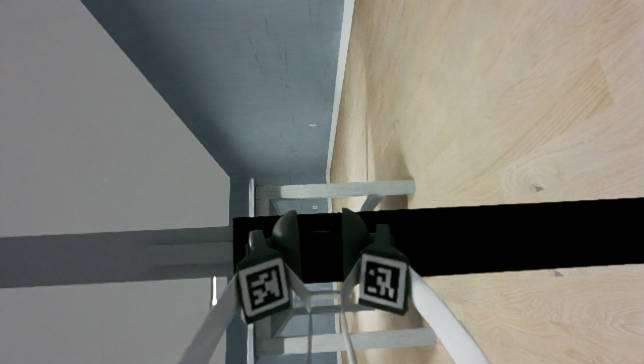

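Scene clock: 394.07 s.
r1.base_odometry: x=+0.708 y=+3.202 heading=-1.930 (m, m, rad; r1's odometry frame)
r1.turned_by_wheels: +0.000 (rad since the last result)
r1.turned_by_imu: +0.000 (rad since the last result)
r1.base_tilt: forward=+0.2 right=-1.4 (deg)
r1.lidar_m: 1.58 2.31 1.80 1.77 1.33 1.04 1.02 1.09 1.61 1.28 0.62 1.56
r1.head_depth_mm: 2645 2775 2184 1808 1523 1315 1168 / 2673 2842 2204 1801 1567 1291 1165 / 2667 2653 2139 1667 1565 1285 1168 / 1177 2624 2153 1674 1556 1313 1169 / 2863 825 684 1686 1133 1286 1175 / 2988 2759 664 1828 1532 1330 1170 / 3092 2928 2246 1832 1548 1341 1179
r1.base_status: not commanded
r1.joint_positions: lift_m=+0.372 arm_m=+0.307 wrist_yaw_rad=+1.006 wrist_pitch_rad=-0.006 wrist_roll_rad=+1.576 gripper_m=-0.074 head_pan_rad=-1.394 head_tilt_rad=-0.791
r1.joint_status: not commanded
r1.on_its_own: gripper_m is held at -0.077, not at your -0.086, by its stall guard, which is still easing; left_wheel is at rest, and its effort (+23) is outside its rest range (-18 to +18); right_wheel is at rest, and its effort (-50) is outside its rest range (-18 to +18)
r1.motor_effort: left_wheel=+23(23) right_wheel=-50(51) lift_m=+35(35) arm_m=-5(5) wrist_yaw_rad=-6(6) wrist_pitch_rad=+2(2) wrist_roll_rad=-4(4) gripper_m=-51(54) head_pan_rad=-2(2) head_tilt_rad=-2(3) (%)
r1.hand_pose: x=+0.1950 y=-0.5884 z=+0.4850 quat_wxyz=(+0.000, +0.482, -0.876, -0.004) (m; r1's base frame)
r1.wrist_depth_mm: - - - - - 793 544 / - - - - - 801 558 / - - - - - 829 551 / - - - - - 836 532 / - 199 196 194 196 196 198 / - - - - - 794 543 / - - - - - 830 569
r2.base_odometry: x=+1.191 y=+2.820 heading=+1.318 (m, m, rad; r2's odometry frame)
r2.turned_by_wheels: +0.000 (rad since the last result)
r2.turned_by_imu: +0.000 (rad since the last result)
r2.base_tilt: forward=+0.9 right=+0.7 (deg)
r2.lidar_m: 1.27 1.30 1.71 1.72 1.76 2.31 1.65 1.32 3.22 0.69 1.29 1.34
r2.head_depth_mm: 2709 3039 2862 2153 1744 - - / 2693 3039 2941 2281 - 1391 1213 / 2693 3010 2928 783 1638 1436 1223 / 2671 2994 742 756 1598 1363 1220 / 2637 2892 3031 2129 1653 1440 1231 / 2625 2960 3021 2144 1100 1451 1233 / 2575 2862 1465 1403 1623 1464 1235
r2.base_status: not commanded
r2.joint_positions: lift_m=+0.745 arm_m=+0.310 wrist_yaw_rad=+0.043 wrist_pitch_rad=-0.119 wrist_roll_rad=+0.001 gripper_m=-0.014 head_pan_rad=-1.563 head_tilt_rad=-0.692
r2.joint_status: all done
r2.on_its_own: wrist_yaw_rad is held at +0.040, not at your +0.000, by its stall guard, which is not easing now; wrist_pitch_rad is at rest, and its effort (+52) is outside its rest range (-20 to +32)
r2.motor_effort: left_wheel=+4(4) right_wheel=-4(4) lift_m=+57(58) arm_m=-2(2) wrist_yaw_rad=-2(2) wrist_pitch_rad=+52(53) wrist_roll_rad=-1(1) gripper_m=-19(19) head_pan_rad=-4(4) head_tilt_rad=-3(5) (%)
r2.hand_pose: x=-0.0108 y=-0.7065 z=+0.8296 quat_wxyz=(+0.706, +0.057, -0.705, -0.027) (m; r2's base frame)
r2.wrist_depth_mm: - - - 114 118 - - / - - - 120 125 - - / - - 167 127 132 - - / - 100 100 100 100 100 - / - 684 85 81 78 76 72 / - - - 166 - - - / 450 - - 180 - - -
pictures: none
No camera images: the call's "cameras" was empty. Leave "cameras" out to get every camera's image.

Call:
execute_actions([
  {"r2":{"joints":{"lift_m":0.845}},"r1":{"joints":{"gripper_m":-0.08}}},
], cameras=[])

Scene clock: 398.07 s.
r1.base_odometry: x=+0.708 y=+3.202 heading=-1.930 (m, m, rad; r1's odometry frame)
r1.turned_by_wheels: +0.000 (rad since the last result)
r1.turned_by_imu: -0.001 (rad since the last result)
r1.base_tilt: forward=+0.1 right=-1.3 (deg)
r1.lidar_m: 1.58 2.31 1.80 1.77 1.34 1.04 1.02 1.09 1.61 1.27 0.62 1.56
r1.head_depth_mm: 2624 2774 2185 1818 1522 1318 1166 / 2701 2854 2215 1813 1551 1294 1161 / 2707 2605 2138 1683 1551 1299 1167 / 2775 2661 2225 1683 1570 1315 1164 / 753 636 2042 1679 1130 1288 1175 / 2838 564 2101 1819 1530 1332 1174 / 3120 2893 2272 1830 1543 1328 1176
r1.base_status: not commanded
r1.joint_positions: lift_m=+0.372 arm_m=+0.307 wrist_yaw_rad=+1.007 wrist_pitch_rad=-0.006 wrist_roll_rad=+1.576 gripper_m=-0.071 head_pan_rad=-1.394 head_tilt_rad=-0.791
r1.joint_status: gripper_m off_target (ended at -0.071, target -0.080)
r1.on_its_own: gripper_m is held at -0.071, not at your -0.080, by its stall guard, which is still easing; left_wheel is at rest, and its effort (+21) is outside its rest range (-18 to +18); right_wheel is at rest, and its effort (-45) is outside its rest range (-18 to +18)
r1.motor_effort: left_wheel=+21(21) right_wheel=-45(45) lift_m=+35(35) arm_m=-5(5) wrist_yaw_rad=-7(6) wrist_pitch_rad=+2(2) wrist_roll_rad=-4(4) gripper_m=-19(100) head_pan_rad=-2(2) head_tilt_rad=-4(3) (%)
r1.hand_pose: x=+0.1951 y=-0.5882 z=+0.4849 quat_wxyz=(+0.000, +0.483, -0.876, -0.004) (m; r1's base frame)
r1.wrist_depth_mm: - - - - - 795 548 / - - - - - 813 554 / - - - - - 825 555 / - - - - - 828 532 / - 199 198 193 196 196 199 / - - - - - 796 545 / - - - - - 842 566
r2.base_odometry: x=+1.191 y=+2.820 heading=+1.318 (m, m, rad; r2's odometry frame)
r2.turned_by_wheels: +0.000 (rad since the last result)
r2.turned_by_imu: -0.001 (rad since the last result)
r2.base_tilt: forward=+1.0 right=+0.7 (deg)
r2.lidar_m: 1.27 1.30 1.71 1.72 1.76 2.30 1.65 1.32 3.22 0.69 1.28 1.34
r2.head_depth_mm: 2727 3059 2867 2252 - 1384 1197 / 2715 3009 3087 - 1715 1417 1214 / 2698 3005 751 - 1729 1428 1217 / 2670 2829 688 2106 1021 1353 1229 / 2665 2935 2863 2210 1646 1449 1229 / 2638 2905 3061 2146 1094 1455 1231 / 2567 2865 1471 1411 1617 1451 1238
r2.base_status: not commanded
r2.joint_positions: lift_m=+0.844 arm_m=+0.310 wrist_yaw_rad=+0.043 wrist_pitch_rad=-0.120 wrist_roll_rad=+0.001 gripper_m=-0.014 head_pan_rad=-1.563 head_tilt_rad=-0.692
r2.joint_status: all done
r2.on_its_own: wrist_yaw_rad is held at +0.040, not at your +0.000, by its stall guard, which is not easing now; wrist_pitch_rad is at rest, and its effort (+53) is outside its rest range (-20 to +32)
r2.motor_effort: left_wheel=+4(4) right_wheel=-4(4) lift_m=+56(58) arm_m=-1(2) wrist_yaw_rad=-2(2) wrist_pitch_rad=+53(53) wrist_roll_rad=-1(1) gripper_m=-19(19) head_pan_rad=-4(5) head_tilt_rad=-4(3) (%)
r2.hand_pose: x=-0.0107 y=-0.7064 z=+0.9284 quat_wxyz=(+0.706, +0.058, -0.705, -0.028) (m; r2's base frame)
r2.wrist_depth_mm: - - - 113 118 - - / - - - 120 125 - - / - - 167 126 132 - - / - 101 100 100 100 100 - / - 833 85 81 78 76 72 / - - - 167 - - - / - - - 181 - - -
pictures: none
No camera images: the call's "cameras" was empty. Leave "cameras" out to get every camera's image.

Call:
execute_actions([
  {"r2":{"joints":{"lift_m":0.8535}},"r1":{"joints":{"gripper_m":0.07}}},
], cameras=[])

Call:
execute_actions([
  {"r2":{"joints":{"lift_m":0.845}},"r1":{"base":{"translate_m":-0.1}}},
], cameras=["r1_head_camera"])

Scene clock: 404.07 s.
r1.base_odometry: x=+0.708 y=+3.202 heading=-1.932 (m, m, rad; r1's odometry frame)
r1.turned_by_wheels: -0.001 (rad since the last result)
r1.turned_by_imu: -0.003 (rad since the last result)
r1.base_tilt: forward=+0.2 right=-1.4 (deg)
r1.lidar_m: 1.56 2.32 1.80 1.77 1.34 1.04 1.02 1.09 1.60 1.27 0.62 1.56
r1.head_depth_mm: 2649 2791 2203 1802 1528 1315 1160 / 2670 2818 2209 1790 1552 1300 1165 / 2695 2660 2147 1667 1566 1302 1167 / 2748 2741 2219 1681 1562 1314 1165 / 752 649 2108 1695 1127 1292 1168 / 771 562 2103 1826 1538 1335 1172 / 3051 2777 2249 1829 1544 1331 1174
r1.base_status: not commanded
r1.joint_positions: lift_m=+0.372 arm_m=+0.306 wrist_yaw_rad=+1.002 wrist_pitch_rad=-0.015 wrist_roll_rad=+1.576 gripper_m=+0.070 head_pan_rad=-1.394 head_tilt_rad=-0.791
r1.joint_status: all done
r1.motor_effort: left_wheel=+1(15) right_wheel=-2(32) lift_m=+35(35) arm_m=-2(5) wrist_yaw_rad=-1(11) wrist_pitch_rad=+5(5) wrist_roll_rad=-4(4) gripper_m=+0(90) head_pan_rad=-2(3) head_tilt_rad=-3(4) (%)
r1.hand_pose: x=+0.1942 y=-0.5891 z=+0.4826 quat_wxyz=(+0.002, +0.480, -0.877, -0.008) (m; r1's base frame)
r1.wrist_depth_mm: - - - - - 794 544 / - - - - - 800 540 / - - - - - 801 552 / - - - - - 806 547 / - - 202 197 199 200 203 / 197 198 - 196 - 726 538 / - - - - - 906 569
r2.base_odometry: x=+1.191 y=+2.820 heading=+1.318 (m, m, rad; r2's odometry frame)
r2.turned_by_wheels: +0.000 (rad since the last result)
r2.turned_by_imu: -0.001 (rad since the last result)
r2.base_tilt: forward=+1.0 right=+0.7 (deg)
r2.lidar_m: 1.27 1.30 1.70 1.72 1.76 2.31 1.64 1.32 3.23 0.69 1.29 1.34
r2.head_depth_mm: 2733 3058 2886 - - 1381 1211 / 2737 3050 3155 - 1724 1425 1212 / 2681 2950 735 - 1716 1434 1220 / 2686 2835 690 2114 1022 1359 1222 / 2648 2970 2866 2199 1639 1444 1228 / 2671 2922 3010 2150 1554 1451 1237 / 2568 2852 1470 1415 1619 1450 1241
r2.base_status: not commanded
r2.joint_positions: lift_m=+0.853 arm_m=+0.310 wrist_yaw_rad=+0.043 wrist_pitch_rad=-0.126 wrist_roll_rad=+0.001 gripper_m=-0.014 head_pan_rad=-1.563 head_tilt_rad=-0.692
r2.joint_status: all done
r2.on_its_own: wrist_yaw_rad is held at +0.040, not at your +0.000, by its stall guard, which is not easing now; wrist_pitch_rad is at rest, and its effort (+55) is outside its rest range (-20 to +32)
r2.motor_effort: left_wheel=+3(4) right_wheel=-4(4) lift_m=+58(60) arm_m=-2(2) wrist_yaw_rad=-3(3) wrist_pitch_rad=+55(55) wrist_roll_rad=-1(1) gripper_m=-19(19) head_pan_rad=-5(4) head_tilt_rad=-4(3) (%)
r2.hand_pose: x=-0.0106 y=-0.7061 z=+0.9354 quat_wxyz=(+0.706, +0.060, -0.705, -0.030) (m; r2's base frame)
r2.wrist_depth_mm: - - - 114 117 - - / - - - 120 125 - - / - - 166 126 132 - - / - 101 102 102 101 101 - / - 828 85 82 78 75 73 / - - - 168 - - - / - - - 181 - - -
pictures: none
No camera images: the call's "cameras" was empty. Leave "cameras" out to get every camera's image.

Scene clock: 406.23 s.
r1.base_odometry: x=+0.743 y=+3.296 heading=-1.932 (m, m, rad; r1's odometry frame)
r1.turned_by_wheels: +0.000 (rad since the last result)
r1.turned_by_imu: -0.001 (rad since the last result)
r1.base_tilt: forward=+0.1 right=-1.4 (deg)
r1.lidar_m: 1.66 2.33 1.81 1.77 1.21 0.94 0.92 0.99 1.45 1.29 0.67 1.66
r1.head_depth_mm: 2602 2791 2227 1794 1521 1313 1162 / 2662 2842 2202 1803 1561 1296 1167 / 2738 2858 2221 1778 1555 1306 1162 / 2777 2795 2160 1675 1568 1328 1174 / 2828 2782 2215 1741 1541 1298 1172 / 767 761 2234 1682 1180 1321 1173 / 801 607 772 1836 1548 1337 1168
r1.base_status: done
r1.joint_positions: lift_m=+0.372 arm_m=+0.306 wrist_yaw_rad=+1.001 wrist_pitch_rad=-0.015 wrist_roll_rad=+1.576 gripper_m=+0.070 head_pan_rad=-1.394 head_tilt_rad=-0.791
r1.joint_status: not commanded
r1.motor_effort: left_wheel=+0(5) right_wheel=+0(5) lift_m=+35(35) arm_m=-2(2) wrist_yaw_rad=-1(2) wrist_pitch_rad=+5(5) wrist_roll_rad=-4(4) gripper_m=+2(0) head_pan_rad=-3(2) head_tilt_rad=-3(3) (%)
r1.hand_pose: x=+0.1941 y=-0.5891 z=+0.4826 quat_wxyz=(+0.002, +0.480, -0.877, -0.008) (m; r1's base frame)
r1.wrist_depth_mm: - - - - - 776 536 / - - - - - 789 549 / - - - - - 810 547 / - - - - - 814 550 / - - - - - 684 302 / 289 289 - 290 - 685 512 / - - - - - 906 565
r2.base_odometry: x=+1.191 y=+2.820 heading=+1.318 (m, m, rad; r2's odometry frame)
r2.turned_by_wheels: +0.000 (rad since the last result)
r2.turned_by_imu: +0.000 (rad since the last result)
r2.base_tilt: forward=+0.9 right=+0.7 (deg)
r2.lidar_m: 1.27 1.30 1.70 1.72 1.76 2.31 1.65 1.32 3.23 0.69 1.29 1.34
r2.head_depth_mm: 2722 3045 2869 2275 - 1385 1196 / 2732 3010 3079 - 1727 1429 1216 / 2686 2912 754 - 1735 1436 1213 / 2663 2841 690 2118 1603 1363 1227 / 2685 2948 2839 2220 1748 1439 1229 / 2624 2912 3023 2235 1612 1451 1236 / 2593 2880 2910 2076 1062 1459 1242
r2.base_status: not commanded
r2.joint_positions: lift_m=+0.845 arm_m=+0.310 wrist_yaw_rad=+0.043 wrist_pitch_rad=-0.101 wrist_roll_rad=+0.001 gripper_m=-0.014 head_pan_rad=-1.563 head_tilt_rad=-0.692
r2.joint_status: all done
r2.on_its_own: wrist_yaw_rad is held at +0.040, not at your +0.000, by its stall guard, which is not easing now; wrist_pitch_rad is at rest, and its effort (+44) is outside its rest range (-20 to +32)
r2.motor_effort: left_wheel=+4(4) right_wheel=-4(4) lift_m=+37(51) arm_m=-2(2) wrist_yaw_rad=-2(2) wrist_pitch_rad=+44(55) wrist_roll_rad=-1(1) gripper_m=-18(19) head_pan_rad=-4(4) head_tilt_rad=-3(3) (%)
r2.hand_pose: x=-0.0105 y=-0.7075 z=+0.9340 quat_wxyz=(+0.707, +0.051, -0.705, -0.021) (m; r2's base frame)
r2.wrist_depth_mm: - - - 115 119 - - / - - - 120 126 - - / - 866 168 127 130 - - / 116 96 96 96 96 96 - / - 902 - 82 77 75 72 / - - - 166 - - - / - - - 178 - - -
pictures: r1_head_camera (sideways: a quarter turn clockwise sets it upright)
camera_calibration (this result's frames):
r1_head_camera: T_world_to_cam=[[-0.148721, 0.710776, -0.687517, 0.915286], [0.978301, 0.207175, 0.00256084, -0.00426292], [0.144256, -0.672217, -0.726164, 0.905079], [0, 0, 0, 1]] pos_world=[0.00972986, -0.0412714, 1.28652]
Images, in order (width x height): r1_head_camera 896x504.

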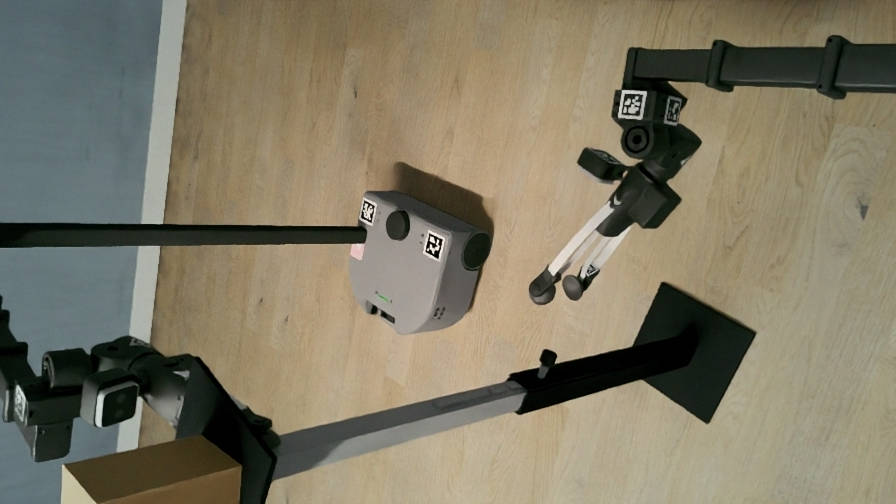

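Probably just short; raise further until it catches.

Call:
execute_actions([
  {"r2":{"joints":{"lift_m":0.857}},"r1":{"joints":{"arm_m":0.1}}},
], cameras=[])

Call:
execute_actions([
  {"r2":{"joints":{"lift_m":0.845}}},
], cameras=[])

Call:
execute_actions([
  {"r2":{"joints":{"lift_m":0.836}}},
], cameras=["r1_head_camera"])

Scene clock: 417.07 s.
r1.base_odometry: x=+0.743 y=+3.296 heading=-1.932 (m, m, rad; r1's odometry frame)
r1.turned_by_wheels: +0.000 (rad since the last result)
r1.turned_by_imu: -0.001 (rad since the last result)
r1.base_tilt: forward=+0.1 right=-1.3 (deg)
r1.lidar_m: 1.66 2.33 1.81 1.78 1.21 0.94 0.92 0.98 1.45 1.29 0.67 1.66
r1.head_depth_mm: 2585 2758 2219 1798 1530 1309 1181 / 2643 2828 2197 1806 1521 1324 1199 / 2720 2885 2228 1770 1518 1341 1204 / 2806 2763 2132 1687 1526 1340 1144 / 2849 2895 2204 1724 1536 1290 1171 / 756 753 2245 1690 1182 1317 1174 / 2883 607 773 1814 1544 1341 1176
r1.base_status: not commanded
r1.joint_positions: lift_m=+0.372 arm_m=+0.100 wrist_yaw_rad=+1.001 wrist_pitch_rad=-0.016 wrist_roll_rad=+1.576 gripper_m=+0.070 head_pan_rad=-1.394 head_tilt_rad=-0.791
r1.joint_status: all done
r1.motor_effort: left_wheel=+0(0) right_wheel=+0(0) lift_m=+35(35) arm_m=-3(5) wrist_yaw_rad=+0(1) wrist_pitch_rad=+5(5) wrist_roll_rad=-4(4) gripper_m=+1(0) head_pan_rad=-2(2) head_tilt_rad=-4(3) (%)
r1.hand_pose: x=+0.1940 y=-0.3833 z=+0.4824 quat_wxyz=(+0.002, +0.480, -0.877, -0.009) (m; r1's base frame)
r1.wrist_depth_mm: - - - - - 784 534 / - 374 369 366 374 380 386 / - - - - - 809 556 / - - - - - 813 556 / - - - - - 813 560 / - - - - - 770 563 / - - - - - 919 571
r2.base_odometry: x=+1.191 y=+2.820 heading=+1.318 (m, m, rad; r2's odometry frame)
r2.turned_by_wheels: +0.000 (rad since the last result)
r2.turned_by_imu: -0.001 (rad since the last result)
r2.base_tilt: forward=+0.9 right=+0.7 (deg)
r2.lidar_m: 1.27 1.30 1.71 1.72 1.76 2.31 1.65 1.33 3.25 0.69 1.29 1.34
r2.head_depth_mm: 2743 3026 2910 - - 1396 1208 / 2700 3022 3159 - 1711 1429 1211 / 2710 2964 775 - 1731 1435 1218 / 2674 2825 689 2121 1587 1370 1230 / 2673 2922 2826 2219 1694 1448 1230 / 2623 2919 3003 2226 1618 1450 1238 / 2611 2890 2925 1365 1580 1462 1239
r2.base_status: not commanded
r2.joint_positions: lift_m=+0.856 arm_m=+0.310 wrist_yaw_rad=+0.043 wrist_pitch_rad=-0.138 wrist_roll_rad=+0.001 gripper_m=-0.014 head_pan_rad=-1.563 head_tilt_rad=-0.692
r2.joint_status: all done
r2.on_its_own: wrist_yaw_rad is held at +0.040, not at your +0.000, by its stall guard, which is not easing now; wrist_pitch_rad is at rest, and its effort (+60) is outside its rest range (-20 to +32)
r2.motor_effort: left_wheel=+4(4) right_wheel=-5(5) lift_m=+59(60) arm_m=-2(1) wrist_yaw_rad=-3(3) wrist_pitch_rad=+60(61) wrist_roll_rad=-1(1) gripper_m=-19(20) head_pan_rad=-4(4) head_tilt_rad=-3(3) (%)
r2.hand_pose: x=-0.0106 y=-0.7054 z=+0.9359 quat_wxyz=(+0.706, +0.064, -0.704, -0.034) (m; r2's base frame)
r2.wrist_depth_mm: - - - 113 117 - - / - - - 119 125 - - / - 868 166 126 132 - - / - 104 104 103 104 103 - / - 785 85 82 79 75 75 / - - - 169 - - - / 584 640 - 183 - - -
pictures: none
No camera images: the call's "cameras" was empty. Leave "cameras" out to get every camera's image.

Scene clock: 417.83 s.
r1.base_odometry: x=+0.743 y=+3.296 heading=-1.932 (m, m, rad; r1's odometry frame)
r1.turned_by_wheels: +0.000 (rad since the last result)
r1.turned_by_imu: +0.000 (rad since the last result)
r1.base_tilt: forward=+0.1 right=-1.3 (deg)
r1.lidar_m: 1.66 2.32 1.81 1.78 1.21 0.94 0.92 0.99 1.44 1.29 0.67 1.66
r1.head_depth_mm: 2629 2795 2198 1821 1521 1324 1180 / 2690 2879 2190 1804 1532 1329 1201 / 2756 2858 2218 1748 1539 1346 1204 / 2780 2770 2194 1675 1534 1343 1147 / 2817 2767 2228 1712 1534 1295 1167 / 764 757 2228 1689 1191 1324 1175 / 798 607 774 1827 1540 1334 1173
r1.base_status: not commanded
r1.joint_positions: lift_m=+0.372 arm_m=+0.100 wrist_yaw_rad=+1.001 wrist_pitch_rad=-0.016 wrist_roll_rad=+1.576 gripper_m=+0.070 head_pan_rad=-1.394 head_tilt_rad=-0.791
r1.joint_status: not commanded
r1.motor_effort: left_wheel=+0(0) right_wheel=+0(0) lift_m=+35(35) arm_m=-3(3) wrist_yaw_rad=-1(1) wrist_pitch_rad=+5(5) wrist_roll_rad=-4(4) gripper_m=+0(1) head_pan_rad=-3(3) head_tilt_rad=-4(4) (%)
r1.hand_pose: x=+0.1940 y=-0.3833 z=+0.4824 quat_wxyz=(+0.002, +0.480, -0.877, -0.009) (m; r1's base frame)
r1.wrist_depth_mm: - - - - - 788 539 / - 371 373 367 374 379 386 / - - - - - 807 546 / - - - - - 812 551 / - - - - - 815 561 / - - - - - 799 563 / - - - - - 908 577
r2.base_odometry: x=+1.191 y=+2.820 heading=+1.318 (m, m, rad; r2's odometry frame)
r2.turned_by_wheels: +0.000 (rad since the last result)
r2.turned_by_imu: +0.000 (rad since the last result)
r2.base_tilt: forward=+0.9 right=+0.7 (deg)
r2.lidar_m: 1.27 1.30 1.71 1.72 1.76 2.30 1.65 1.33 3.23 0.69 1.29 1.34
r2.head_depth_mm: 2735 3028 2925 2282 - 1376 1194 / 2712 3031 3088 - 1715 1418 1217 / 2689 2984 754 - 1732 1437 1219 / 2662 2836 691 2129 1600 1363 1221 / 2670 2946 2863 2200 1699 1440 1228 / 2608 2892 3024 2224 1611 1444 1235 / 2607 2894 2911 1367 1571 1453 1245
r2.base_status: not commanded
r2.joint_positions: lift_m=+0.845 arm_m=+0.310 wrist_yaw_rad=+0.043 wrist_pitch_rad=-0.101 wrist_roll_rad=+0.001 gripper_m=-0.014 head_pan_rad=-1.563 head_tilt_rad=-0.692
r2.joint_status: all done
r2.on_its_own: wrist_yaw_rad is held at +0.040, not at your +0.000, by its stall guard, which is not easing now; wrist_pitch_rad is at rest, and its effort (+44) is outside its rest range (-20 to +32)
r2.motor_effort: left_wheel=+5(5) right_wheel=-5(5) lift_m=+37(54) arm_m=-2(2) wrist_yaw_rad=-3(3) wrist_pitch_rad=+44(60) wrist_roll_rad=-1(1) gripper_m=-19(19) head_pan_rad=-5(4) head_tilt_rad=-5(4) (%)
r2.hand_pose: x=-0.0105 y=-0.7075 z=+0.9340 quat_wxyz=(+0.707, +0.051, -0.705, -0.020) (m; r2's base frame)
r2.wrist_depth_mm: - - - 115 119 - - / - - - 121 126 - - / - 877 167 127 130 - - / 116 97 96 96 96 96 - / - 885 - 82 77 75 72 / - - - 165 - - - / 594 - - 178 - - -
pictures: none
No camera images: the call's "cameras" was empty. Leave "cameras" out to get every camera's image.

Scene clock: 418.53 s.
r1.base_odometry: x=+0.743 y=+3.296 heading=-1.932 (m, m, rad; r1's odometry frame)
r1.turned_by_wheels: +0.000 (rad since the last result)
r1.turned_by_imu: +0.000 (rad since the last result)
r1.base_tilt: forward=+0.1 right=-1.4 (deg)
r1.lidar_m: 1.65 2.32 1.80 1.78 1.21 0.94 0.92 0.99 1.44 1.29 0.67 1.67
r1.head_depth_mm: 2607 2822 2225 1796 1507 1310 1186 / 2675 2876 2219 1799 1529 1327 1205 / 2773 2816 2222 1755 1524 1347 1202 / 2823 2746 2131 1672 1525 1345 1139 / 2857 2768 2242 1735 1534 1293 1172 / 779 762 2209 1669 1182 1319 1173 / 2988 607 771 1823 1532 1333 1175
r1.base_status: not commanded
r1.joint_positions: lift_m=+0.372 arm_m=+0.100 wrist_yaw_rad=+1.001 wrist_pitch_rad=-0.016 wrist_roll_rad=+1.576 gripper_m=+0.070 head_pan_rad=-1.394 head_tilt_rad=-0.791
r1.joint_status: not commanded
r1.motor_effort: left_wheel=+0(0) right_wheel=+0(0) lift_m=+35(35) arm_m=-3(3) wrist_yaw_rad=+0(1) wrist_pitch_rad=+5(5) wrist_roll_rad=-4(4) gripper_m=+1(1) head_pan_rad=-2(2) head_tilt_rad=-2(3) (%)
r1.hand_pose: x=+0.1940 y=-0.3833 z=+0.4824 quat_wxyz=(+0.002, +0.480, -0.877, -0.009) (m; r1's base frame)
r1.wrist_depth_mm: - - - - - 770 541 / - 367 374 367 377 379 386 / - - - - - 807 545 / - - - - - 812 552 / - - - - - 825 562 / - - - - - 784 565 / - - - - - 903 560
r2.base_odometry: x=+1.191 y=+2.820 heading=+1.318 (m, m, rad; r2's odometry frame)
r2.turned_by_wheels: +0.000 (rad since the last result)
r2.turned_by_imu: +0.000 (rad since the last result)
r2.base_tilt: forward=+0.9 right=+0.6 (deg)
r2.lidar_m: 1.27 1.30 1.71 1.72 1.76 2.31 1.65 1.32 3.24 0.69 1.29 1.35
r2.head_depth_mm: 2728 3030 2902 2323 - 1386 1187 / 2709 3018 3043 - 1719 1423 1214 / 2700 2978 1711 - 1732 1437 1217 / 2635 2840 693 2122 1601 1364 1226 / 2640 2964 2883 2205 1698 1443 1227 / 2644 2889 3052 2228 1613 1447 1232 / 2610 2874 2776 1363 1583 1463 1237
r2.base_status: not commanded
r2.joint_positions: lift_m=+0.836 arm_m=+0.310 wrist_yaw_rad=+0.043 wrist_pitch_rad=-0.083 wrist_roll_rad=+0.001 gripper_m=-0.014 head_pan_rad=-1.563 head_tilt_rad=-0.692
r2.joint_status: all done
r2.on_its_own: wrist_yaw_rad is held at +0.040, not at your +0.000, by its stall guard, which is not easing now; wrist_pitch_rad is at rest, and its effort (+36) is outside its rest range (-20 to +32)
r2.motor_effort: left_wheel=+5(5) right_wheel=-5(5) lift_m=+34(36) arm_m=-2(2) wrist_yaw_rad=-3(3) wrist_pitch_rad=+36(43) wrist_roll_rad=-1(1) gripper_m=-19(19) head_pan_rad=-4(5) head_tilt_rad=-4(4) (%)
r2.hand_pose: x=-0.0105 y=-0.7083 z=+0.9295 quat_wxyz=(+0.707, +0.045, -0.706, -0.014) (m; r2's base frame)
r2.wrist_depth_mm: - - - 116 121 - - / - - - 122 127 - - / - 871 168 127 131 - - / 113 92 92 92 92 92 101 / - 922 - 155 78 75 72 / - - - 165 - - - / 575 - - 176 - - -
pictures: r1_head_camera (sideways: a quarter turn clockwise sets it upright)
camera_calibration (this result's frames):
r1_head_camera: T_world_to_cam=[[-0.148721, 0.710776, -0.687517, 0.915286], [0.978301, 0.207175, 0.00256084, -0.00426292], [0.144256, -0.672217, -0.726164, 0.905079], [0, 0, 0, 1]] pos_world=[0.00972986, -0.0412714, 1.28652]
Images, in order (width x height): r1_head_camera 896x504.

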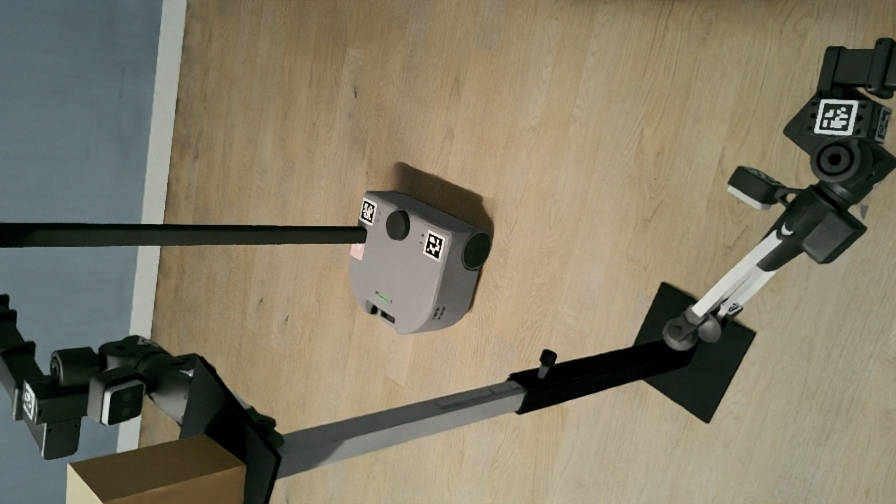

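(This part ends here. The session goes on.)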